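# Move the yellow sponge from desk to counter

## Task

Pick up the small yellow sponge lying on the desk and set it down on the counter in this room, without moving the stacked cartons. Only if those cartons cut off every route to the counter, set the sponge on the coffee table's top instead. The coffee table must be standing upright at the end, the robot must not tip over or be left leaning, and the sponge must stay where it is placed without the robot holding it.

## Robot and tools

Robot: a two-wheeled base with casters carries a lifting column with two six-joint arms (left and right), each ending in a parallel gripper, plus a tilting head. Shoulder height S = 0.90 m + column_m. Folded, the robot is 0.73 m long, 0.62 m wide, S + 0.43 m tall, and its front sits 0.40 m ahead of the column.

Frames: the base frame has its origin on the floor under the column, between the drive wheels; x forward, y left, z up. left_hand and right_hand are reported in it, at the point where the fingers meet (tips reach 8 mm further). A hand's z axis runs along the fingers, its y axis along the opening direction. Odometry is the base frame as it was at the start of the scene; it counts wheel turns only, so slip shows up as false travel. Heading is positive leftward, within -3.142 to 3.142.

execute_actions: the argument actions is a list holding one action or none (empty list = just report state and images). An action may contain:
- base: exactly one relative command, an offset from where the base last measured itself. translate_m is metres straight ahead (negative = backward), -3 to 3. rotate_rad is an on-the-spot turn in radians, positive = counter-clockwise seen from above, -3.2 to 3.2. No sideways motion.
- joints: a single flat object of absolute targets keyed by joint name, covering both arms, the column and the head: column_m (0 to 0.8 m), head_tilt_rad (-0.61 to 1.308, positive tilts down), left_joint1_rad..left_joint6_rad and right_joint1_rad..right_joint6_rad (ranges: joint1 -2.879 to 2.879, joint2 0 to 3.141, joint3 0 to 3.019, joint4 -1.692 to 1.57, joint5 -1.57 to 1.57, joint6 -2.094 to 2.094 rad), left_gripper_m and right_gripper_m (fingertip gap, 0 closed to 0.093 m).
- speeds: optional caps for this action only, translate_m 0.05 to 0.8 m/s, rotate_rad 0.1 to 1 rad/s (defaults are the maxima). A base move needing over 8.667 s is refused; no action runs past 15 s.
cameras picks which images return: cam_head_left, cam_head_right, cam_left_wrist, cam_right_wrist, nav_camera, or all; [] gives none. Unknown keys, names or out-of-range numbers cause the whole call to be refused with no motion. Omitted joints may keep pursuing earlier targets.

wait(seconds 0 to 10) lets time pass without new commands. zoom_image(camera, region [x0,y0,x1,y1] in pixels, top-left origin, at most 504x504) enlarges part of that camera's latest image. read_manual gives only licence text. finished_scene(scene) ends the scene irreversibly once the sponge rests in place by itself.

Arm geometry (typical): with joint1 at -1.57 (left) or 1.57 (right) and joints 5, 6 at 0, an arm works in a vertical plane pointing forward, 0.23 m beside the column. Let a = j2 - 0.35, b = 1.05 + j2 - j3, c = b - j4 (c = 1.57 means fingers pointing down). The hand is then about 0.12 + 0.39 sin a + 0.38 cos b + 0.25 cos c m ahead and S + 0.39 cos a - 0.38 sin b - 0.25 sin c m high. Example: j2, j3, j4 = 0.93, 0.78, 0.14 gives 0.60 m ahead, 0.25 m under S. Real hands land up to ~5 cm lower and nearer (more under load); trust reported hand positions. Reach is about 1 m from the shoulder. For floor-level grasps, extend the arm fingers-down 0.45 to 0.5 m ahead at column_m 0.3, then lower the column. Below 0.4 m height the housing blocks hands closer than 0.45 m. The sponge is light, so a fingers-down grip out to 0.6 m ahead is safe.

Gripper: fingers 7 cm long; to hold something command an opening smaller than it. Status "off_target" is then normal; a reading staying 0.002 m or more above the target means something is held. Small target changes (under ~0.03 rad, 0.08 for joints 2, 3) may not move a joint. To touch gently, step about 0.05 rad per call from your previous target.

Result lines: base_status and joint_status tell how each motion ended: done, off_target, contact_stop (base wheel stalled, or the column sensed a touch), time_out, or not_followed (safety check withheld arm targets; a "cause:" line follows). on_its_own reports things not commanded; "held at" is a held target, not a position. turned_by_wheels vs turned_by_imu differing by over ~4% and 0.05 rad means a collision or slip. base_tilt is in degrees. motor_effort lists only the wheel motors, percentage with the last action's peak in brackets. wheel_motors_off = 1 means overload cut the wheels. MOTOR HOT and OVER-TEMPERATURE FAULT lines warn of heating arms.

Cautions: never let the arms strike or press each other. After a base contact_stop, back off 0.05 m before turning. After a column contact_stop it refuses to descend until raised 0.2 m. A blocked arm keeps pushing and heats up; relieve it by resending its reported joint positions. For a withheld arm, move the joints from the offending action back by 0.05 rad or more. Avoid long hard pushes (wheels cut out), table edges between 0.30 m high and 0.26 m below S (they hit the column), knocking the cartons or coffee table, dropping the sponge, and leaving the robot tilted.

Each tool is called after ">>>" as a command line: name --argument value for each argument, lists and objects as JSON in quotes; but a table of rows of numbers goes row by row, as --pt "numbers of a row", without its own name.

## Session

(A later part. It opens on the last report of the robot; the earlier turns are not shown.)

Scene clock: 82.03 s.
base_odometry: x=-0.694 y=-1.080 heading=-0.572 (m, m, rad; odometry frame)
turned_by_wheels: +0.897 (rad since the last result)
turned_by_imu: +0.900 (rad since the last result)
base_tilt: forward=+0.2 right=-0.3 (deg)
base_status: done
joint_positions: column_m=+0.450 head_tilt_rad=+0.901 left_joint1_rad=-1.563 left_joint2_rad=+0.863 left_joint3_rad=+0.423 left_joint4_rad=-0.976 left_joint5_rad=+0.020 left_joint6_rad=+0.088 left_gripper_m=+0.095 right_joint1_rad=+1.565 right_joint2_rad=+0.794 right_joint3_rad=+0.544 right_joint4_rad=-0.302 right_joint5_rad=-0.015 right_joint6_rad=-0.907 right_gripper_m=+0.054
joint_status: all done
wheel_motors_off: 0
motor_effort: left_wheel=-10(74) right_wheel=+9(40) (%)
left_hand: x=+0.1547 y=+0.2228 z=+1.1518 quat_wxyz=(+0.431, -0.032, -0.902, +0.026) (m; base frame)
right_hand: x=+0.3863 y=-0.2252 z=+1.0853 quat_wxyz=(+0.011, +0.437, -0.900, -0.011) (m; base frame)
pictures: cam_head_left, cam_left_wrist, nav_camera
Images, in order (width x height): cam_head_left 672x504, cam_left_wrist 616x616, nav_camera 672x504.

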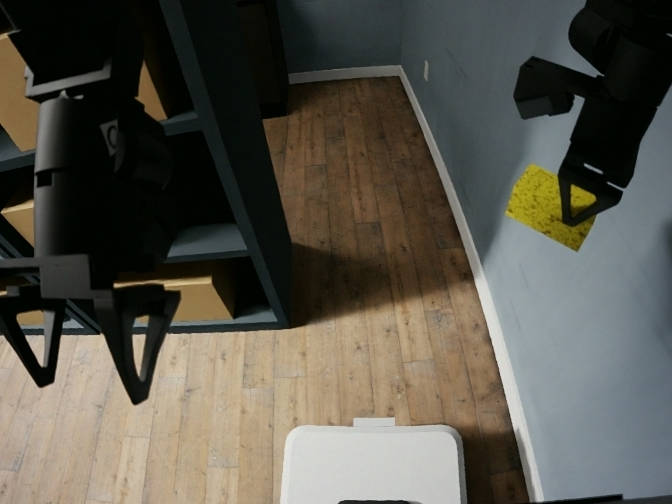

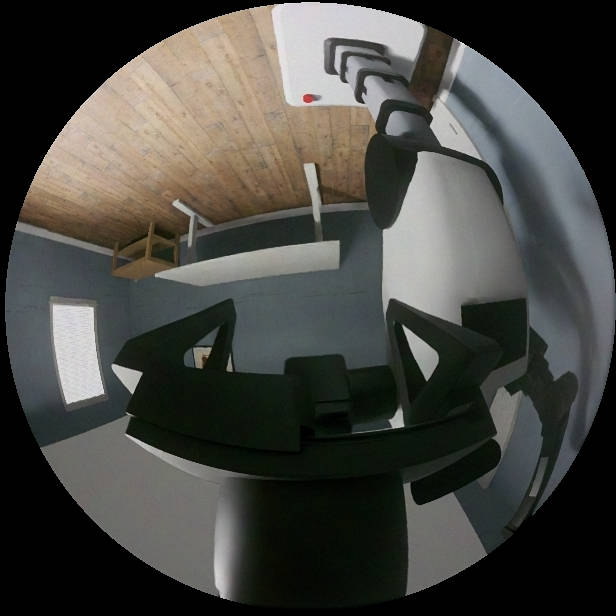

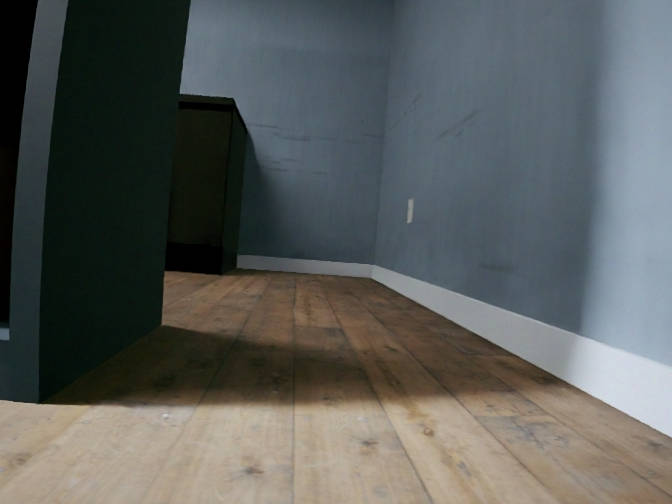

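Corner about 0.37 left, wall about 0.5 right; heading drifts rightward.

>>> execute_actions --actions '[{"base":{"translate_m":0.85}}]' --cameras '[]'

>>> execute_actions --actions '[{"base":{"rotate_rad":0.16}}]' --cameras '["cam_head_left"]'

>>> execute_actions --actions '[{"base":{"translate_m":0.7},"joints":{"head_tilt_rad":0.7}}]'

Scene clock: 92.17 s.
base_odometry: x=+0.021 y=-1.540 heading=-0.572 (m, m, rad; odometry frame)
turned_by_wheels: +0.000 (rad since the last result)
turned_by_imu: -0.001 (rad since the last result)
base_tilt: forward=+0.2 right=-0.3 (deg)
base_status: done
joint_positions: column_m=+0.450 head_tilt_rad=+0.901 left_joint1_rad=-1.563 left_joint2_rad=+0.863 left_joint3_rad=+0.425 left_joint4_rad=-0.976 left_joint5_rad=+0.020 left_joint6_rad=+0.088 left_gripper_m=+0.095 right_joint1_rad=+1.565 right_joint2_rad=+0.795 right_joint3_rad=+0.547 right_joint4_rad=-0.302 right_joint5_rad=-0.015 right_joint6_rad=-0.907 right_gripper_m=+0.054
joint_status: not commanded
wheel_motors_off: 0
motor_effort: left_wheel=+2(69) right_wheel=-1(60) (%)
left_hand: x=+0.1557 y=+0.2228 z=+1.1515 quat_wxyz=(+0.430, -0.032, -0.902, +0.026) (m; base frame)
right_hand: x=+0.3885 y=-0.2253 z=+1.0855 quat_wxyz=(+0.010, +0.437, -0.900, -0.010) (m; base frame)
pictures: none
No camera images: the call's "cameras" was empty. Leave "cameras" out to get every camera's image.

Scene clock: 93.47 s.
base_odometry: x=+0.021 y=-1.540 heading=-0.414 (m, m, rad; odometry frame)
turned_by_wheels: +0.158 (rad since the last result)
turned_by_imu: +0.156 (rad since the last result)
base_tilt: forward=+0.2 right=-0.4 (deg)
base_status: done
joint_positions: column_m=+0.450 head_tilt_rad=+0.901 left_joint1_rad=-1.563 left_joint2_rad=+0.863 left_joint3_rad=+0.424 left_joint4_rad=-0.976 left_joint5_rad=+0.020 left_joint6_rad=+0.088 left_gripper_m=+0.095 right_joint1_rad=+1.565 right_joint2_rad=+0.795 right_joint3_rad=+0.547 right_joint4_rad=-0.302 right_joint5_rad=-0.015 right_joint6_rad=-0.907 right_gripper_m=+0.054
joint_status: not commanded
wheel_motors_off: 0
motor_effort: left_wheel=-1(71) right_wheel=+2(53) (%)
left_hand: x=+0.1551 y=+0.2228 z=+1.1517 quat_wxyz=(+0.430, -0.032, -0.902, +0.026) (m; base frame)
right_hand: x=+0.3885 y=-0.2253 z=+1.0855 quat_wxyz=(+0.010, +0.437, -0.900, -0.010) (m; base frame)
pictures: cam_head_left
Images, in order (width x height): cam_head_left 672x504.

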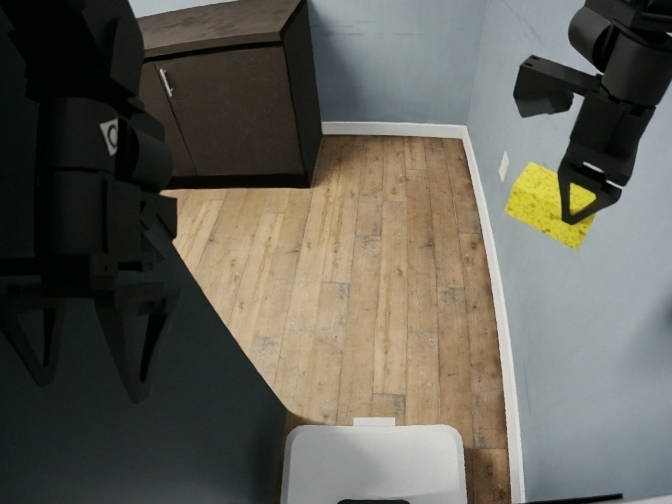

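Scene clock: 96.50 s.
base_odometry: x=+0.662 y=-1.821 heading=-0.413 (m, m, rad; odometry frame)
turned_by_wheels: +0.001 (rad since the last result)
turned_by_imu: +0.000 (rad since the last result)
base_tilt: forward=+0.1 right=-0.3 (deg)
base_status: done
joint_positions: column_m=+0.450 head_tilt_rad=+0.716 left_joint1_rad=-1.563 left_joint2_rad=+0.863 left_joint3_rad=+0.423 left_joint4_rad=-0.976 left_joint5_rad=+0.020 left_joint6_rad=+0.088 left_gripper_m=+0.095 right_joint1_rad=+1.565 right_joint2_rad=+0.795 right_joint3_rad=+0.547 right_joint4_rad=-0.302 right_joint5_rad=-0.015 right_joint6_rad=-0.907 right_gripper_m=+0.054
joint_status: all done
wheel_motors_off: 0
motor_effort: left_wheel=+1(72) right_wheel=-1(39) (%)
left_hand: x=+0.1548 y=+0.2228 z=+1.1518 quat_wxyz=(+0.431, -0.032, -0.902, +0.026) (m; base frame)
right_hand: x=+0.3885 y=-0.2253 z=+1.0855 quat_wxyz=(+0.010, +0.437, -0.900, -0.010) (m; base frame)
pictures: cam_head_left, cam_head_right, cam_left_wrist, cam_right_wrist, nav_camera
Images, in order (width x height): cam_head_left 672x504, cam_head_right 672x504, cam_left_wrist 616x616, cam_right_wrist 616x616, nav_camera 672x504.

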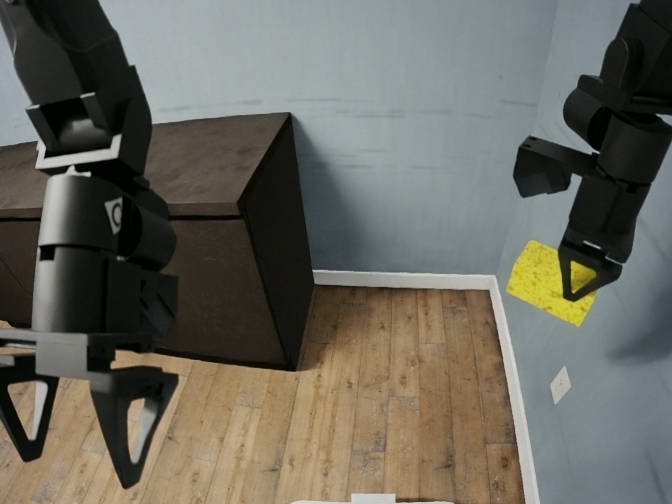

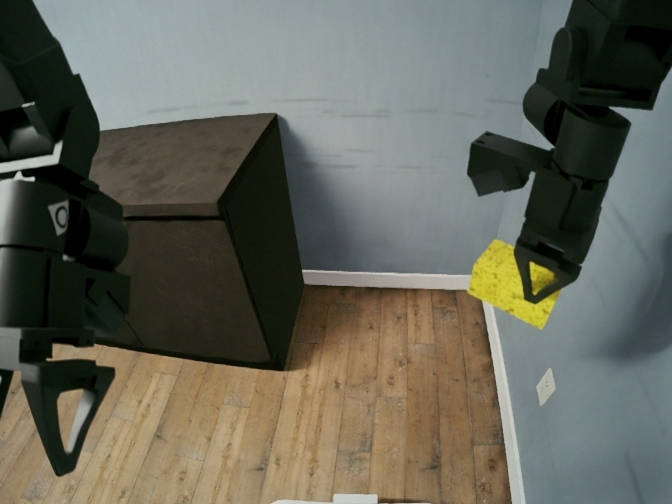

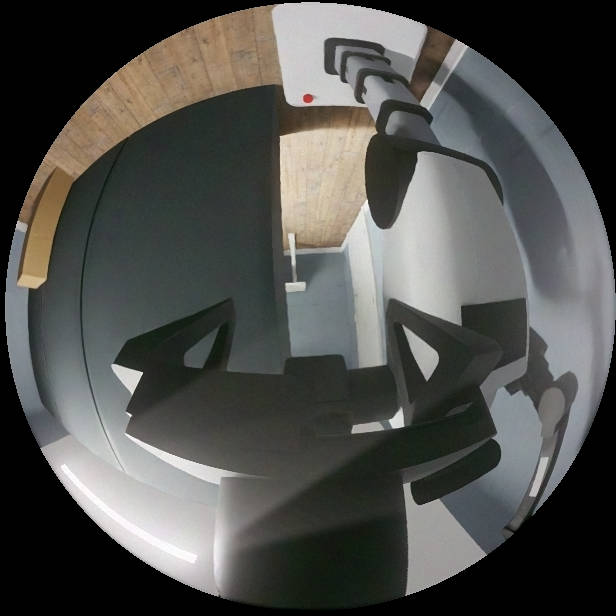

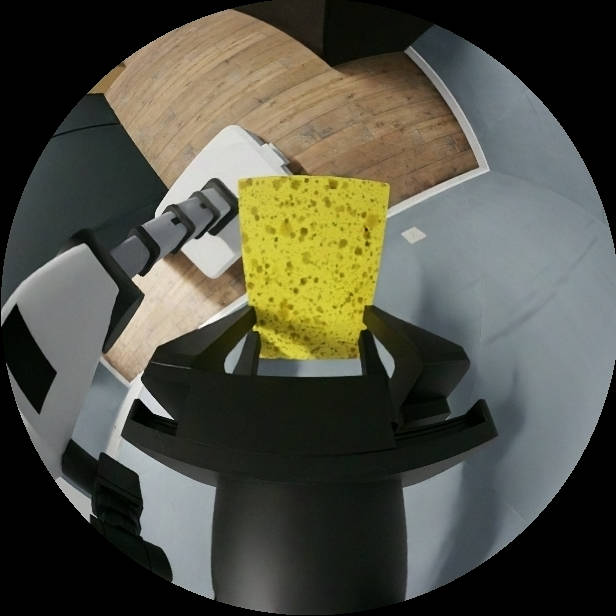

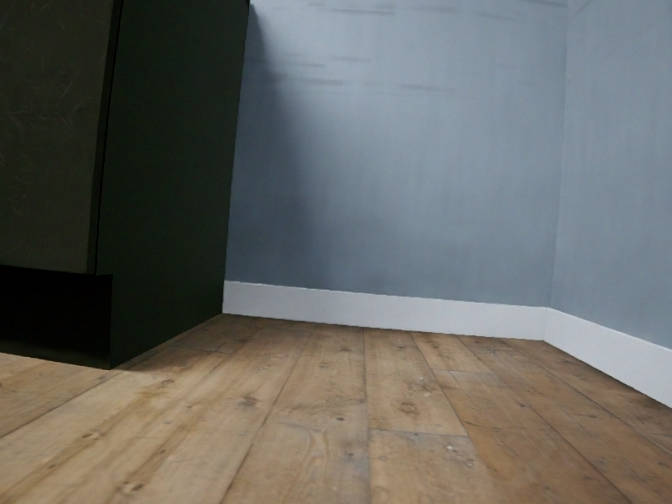

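>>> execute_actions --actions '[{"base":{"rotate_rad":0.66},"joints":{"right_joint2_rad":1.3,"right_joint3_rad":1.65,"right_joint4_rad":-0.87}}]' --cameras '[]'

>>> execute_actions --actions '[{"base":{"translate_m":0.4},"joints":{"column_m":0.36}}]' --cameras '["cam_head_left","cam_head_right","cam_right_wrist"]'

Scene clock: 106.90 s.
base_odometry: x=+0.662 y=-1.822 heading=+0.244 (m, m, rad; odometry frame)
turned_by_wheels: +0.657 (rad since the last result)
turned_by_imu: +0.656 (rad since the last result)
base_tilt: forward=+0.2 right=-0.4 (deg)
base_status: done
joint_positions: column_m=+0.450 head_tilt_rad=+0.716 left_joint1_rad=-1.563 left_joint2_rad=+0.863 left_joint3_rad=+0.423 left_joint4_rad=-0.976 left_joint5_rad=+0.020 left_joint6_rad=+0.088 left_gripper_m=+0.095 right_joint1_rad=+1.566 right_joint2_rad=+1.299 right_joint3_rad=+1.637 right_joint4_rad=-0.862 right_joint5_rad=-0.015 right_joint6_rad=-0.907 right_gripper_m=+0.054
joint_status: all done
wheel_motors_off: 0
motor_effort: left_wheel=-10(74) right_wheel=+8(58) (%)
left_hand: x=+0.1546 y=+0.2228 z=+1.1519 quat_wxyz=(+0.431, -0.032, -0.902, +0.026) (m; base frame)
right_hand: x=+0.7274 y=-0.2257 z=+1.0803 quat_wxyz=(-0.002, +0.437, -0.899, -0.005) (m; base frame)
pictures: none
No camera images: the call's "cameras" was empty. Leave "cameras" out to get every camera's image.

Scene clock: 109.17 s.
base_odometry: x=+1.050 y=-1.725 heading=+0.245 (m, m, rad; odometry frame)
turned_by_wheels: +0.001 (rad since the last result)
turned_by_imu: +0.001 (rad since the last result)
base_tilt: forward=+0.2 right=-0.3 (deg)
base_status: done
joint_positions: column_m=+0.360 head_tilt_rad=+0.716 left_joint1_rad=-1.563 left_joint2_rad=+0.863 left_joint3_rad=+0.425 left_joint4_rad=-0.976 left_joint5_rad=+0.020 left_joint6_rad=+0.088 left_gripper_m=+0.095 right_joint1_rad=+1.566 right_joint2_rad=+1.299 right_joint3_rad=+1.638 right_joint4_rad=-0.864 right_joint5_rad=-0.015 right_joint6_rad=-0.907 right_gripper_m=+0.054
joint_status: all done
wheel_motors_off: 0
motor_effort: left_wheel=+1(67) right_wheel=+0(60) (%)
left_hand: x=+0.1556 y=+0.2228 z=+1.0617 quat_wxyz=(+0.430, -0.032, -0.902, +0.026) (m; base frame)
right_hand: x=+0.7269 y=-0.2257 z=+0.9906 quat_wxyz=(-0.001, +0.437, -0.899, -0.005) (m; base frame)
pictures: cam_head_left, cam_head_right, cam_right_wrist
Images, in order (width x height): cam_head_left 672x504, cam_head_right 672x504, cam_right_wrist 616x616.

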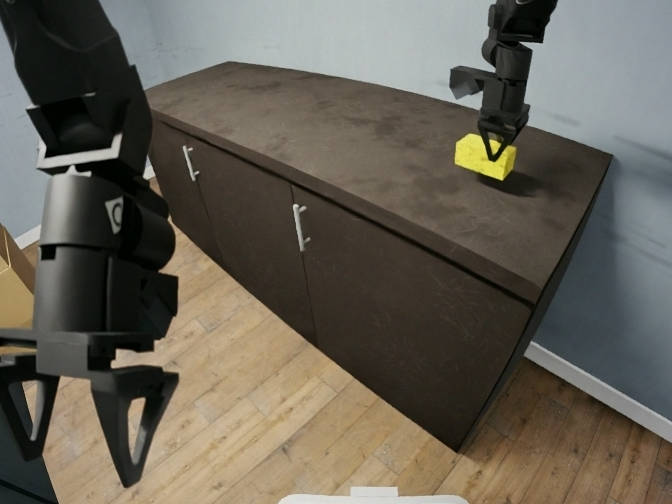

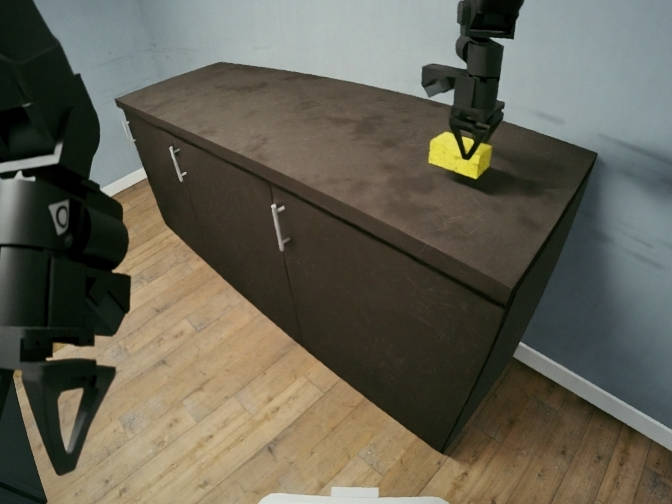

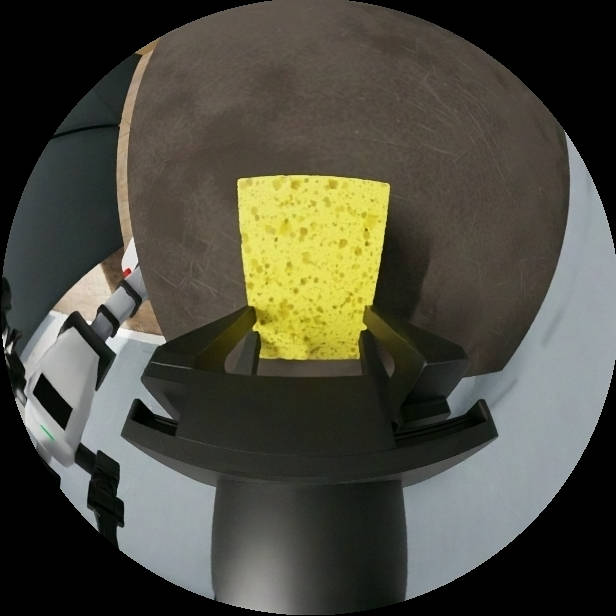

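>>> execute_actions --actions '[{"joints":{"column_m":0.315}}]' --cameras '["cam_head_left"]'

>>> execute_actions --actions '[{"joints":{"right_gripper_m":0.093}}]' --cameras '[]'

>>> execute_actions --actions '[{"joints":{"column_m":0.37}}]' --cameras '["cam_head_left"]'

>>> finished_scene --scene 1

Scene clock: 120.97 s.
base_odometry: x=+1.050 y=-1.725 heading=+0.245 (m, m, rad; odometry frame)
turned_by_wheels: +0.000 (rad since the last result)
turned_by_imu: +0.000 (rad since the last result)
base_tilt: forward=+0.1 right=-0.4 (deg)
base_status: not commanded
joint_positions: column_m=+0.315 head_tilt_rad=+0.716 left_joint1_rad=-1.563 left_joint2_rad=+0.863 left_joint3_rad=+0.425 left_joint4_rad=-0.976 left_joint5_rad=+0.020 left_joint6_rad=+0.088 left_gripper_m=+0.095 right_joint1_rad=+1.566 right_joint2_rad=+1.297 right_joint3_rad=+1.638 right_joint4_rad=-0.866 right_joint5_rad=-0.015 right_joint6_rad=-0.907 right_gripper_m=+0.054
joint_status: all done
wheel_motors_off: 0
motor_effort: left_wheel=+2(2) right_wheel=-2(2) (%)
left_hand: x=+0.1556 y=+0.2228 z=+1.0167 quat_wxyz=(+0.430, -0.032, -0.902, +0.026) (m; base frame)
right_hand: x=+0.7270 y=-0.2257 z=+0.9470 quat_wxyz=(-0.001, +0.437, -0.899, -0.005) (m; base frame)
pictures: cam_head_left
Images, in order (width x height): cam_head_left 672x504.

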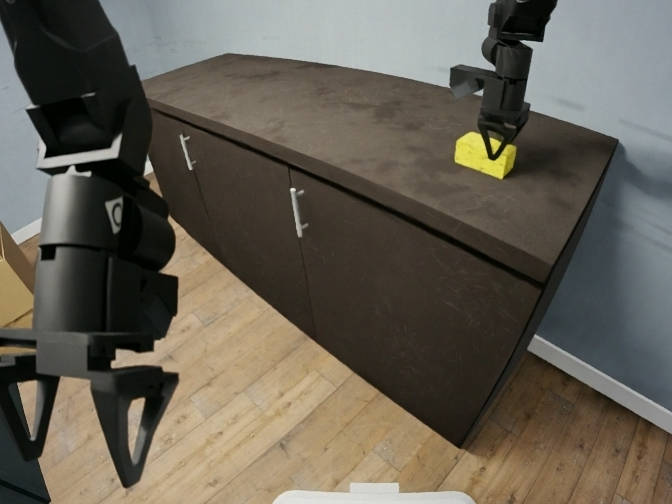

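Scene clock: 121.70 s.
base_odometry: x=+1.050 y=-1.725 heading=+0.245 (m, m, rad; odometry frame)
turned_by_wheels: +0.000 (rad since the last result)
turned_by_imu: +0.000 (rad since the last result)
base_tilt: forward=+0.2 right=-0.3 (deg)
base_status: not commanded
joint_positions: column_m=+0.315 head_tilt_rad=+0.716 left_joint1_rad=-1.563 left_joint2_rad=+0.863 left_joint3_rad=+0.425 left_joint4_rad=-0.976 left_joint5_rad=+0.020 left_joint6_rad=+0.088 left_gripper_m=+0.095 right_joint1_rad=+1.566 right_joint2_rad=+1.297 right_joint3_rad=+1.638 right_joint4_rad=-0.866 right_joint5_rad=-0.015 right_joint6_rad=-0.907 right_gripper_m=+0.093
joint_status: all done
wheel_motors_off: 0
motor_effort: left_wheel=+2(3) right_wheel=-2(2) (%)
left_hand: x=+0.1556 y=+0.2228 z=+1.0167 quat_wxyz=(+0.430, -0.032, -0.902, +0.026) (m; base frame)
right_hand: x=+0.7270 y=-0.2257 z=+0.9470 quat_wxyz=(-0.001, +0.437, -0.899, -0.005) (m; base frame)
pictures: none
No camera images: the call's "cameras" was empty. Leave "cameras" out to get every camera's image.

Scene clock: 123.00 s.
base_odometry: x=+1.050 y=-1.725 heading=+0.245 (m, m, rad; odometry frame)
turned_by_wheels: +0.000 (rad since the last result)
turned_by_imu: +0.000 (rad since the last result)
base_tilt: forward=+0.1 right=-0.3 (deg)
base_status: not commanded
joint_positions: column_m=+0.370 head_tilt_rad=+0.716 left_joint1_rad=-1.563 left_joint2_rad=+0.863 left_joint3_rad=+0.425 left_joint4_rad=-0.976 left_joint5_rad=+0.020 left_joint6_rad=+0.088 left_gripper_m=+0.095 right_joint1_rad=+1.566 right_joint2_rad=+1.297 right_joint3_rad=+1.638 right_joint4_rad=-0.866 right_joint5_rad=-0.015 right_joint6_rad=-0.907 right_gripper_m=+0.093
joint_status: all done
wheel_motors_off: 0
motor_effort: left_wheel=+3(3) right_wheel=-2(2) (%)
left_hand: x=+0.1556 y=+0.2228 z=+1.0716 quat_wxyz=(+0.430, -0.032, -0.902, +0.026) (m; base frame)
right_hand: x=+0.7270 y=-0.2257 z=+1.0018 quat_wxyz=(-0.001, +0.437, -0.899, -0.005) (m; base frame)
pictures: cam_head_left
Images, in order (width x height): cam_head_left 672x504.

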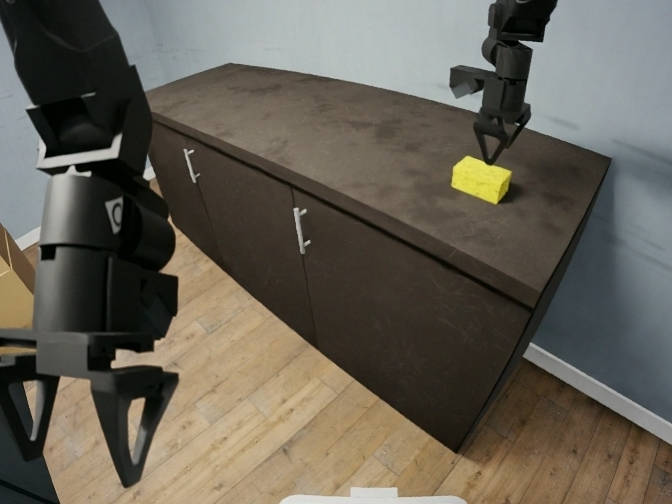

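The scene is finished: the task was done.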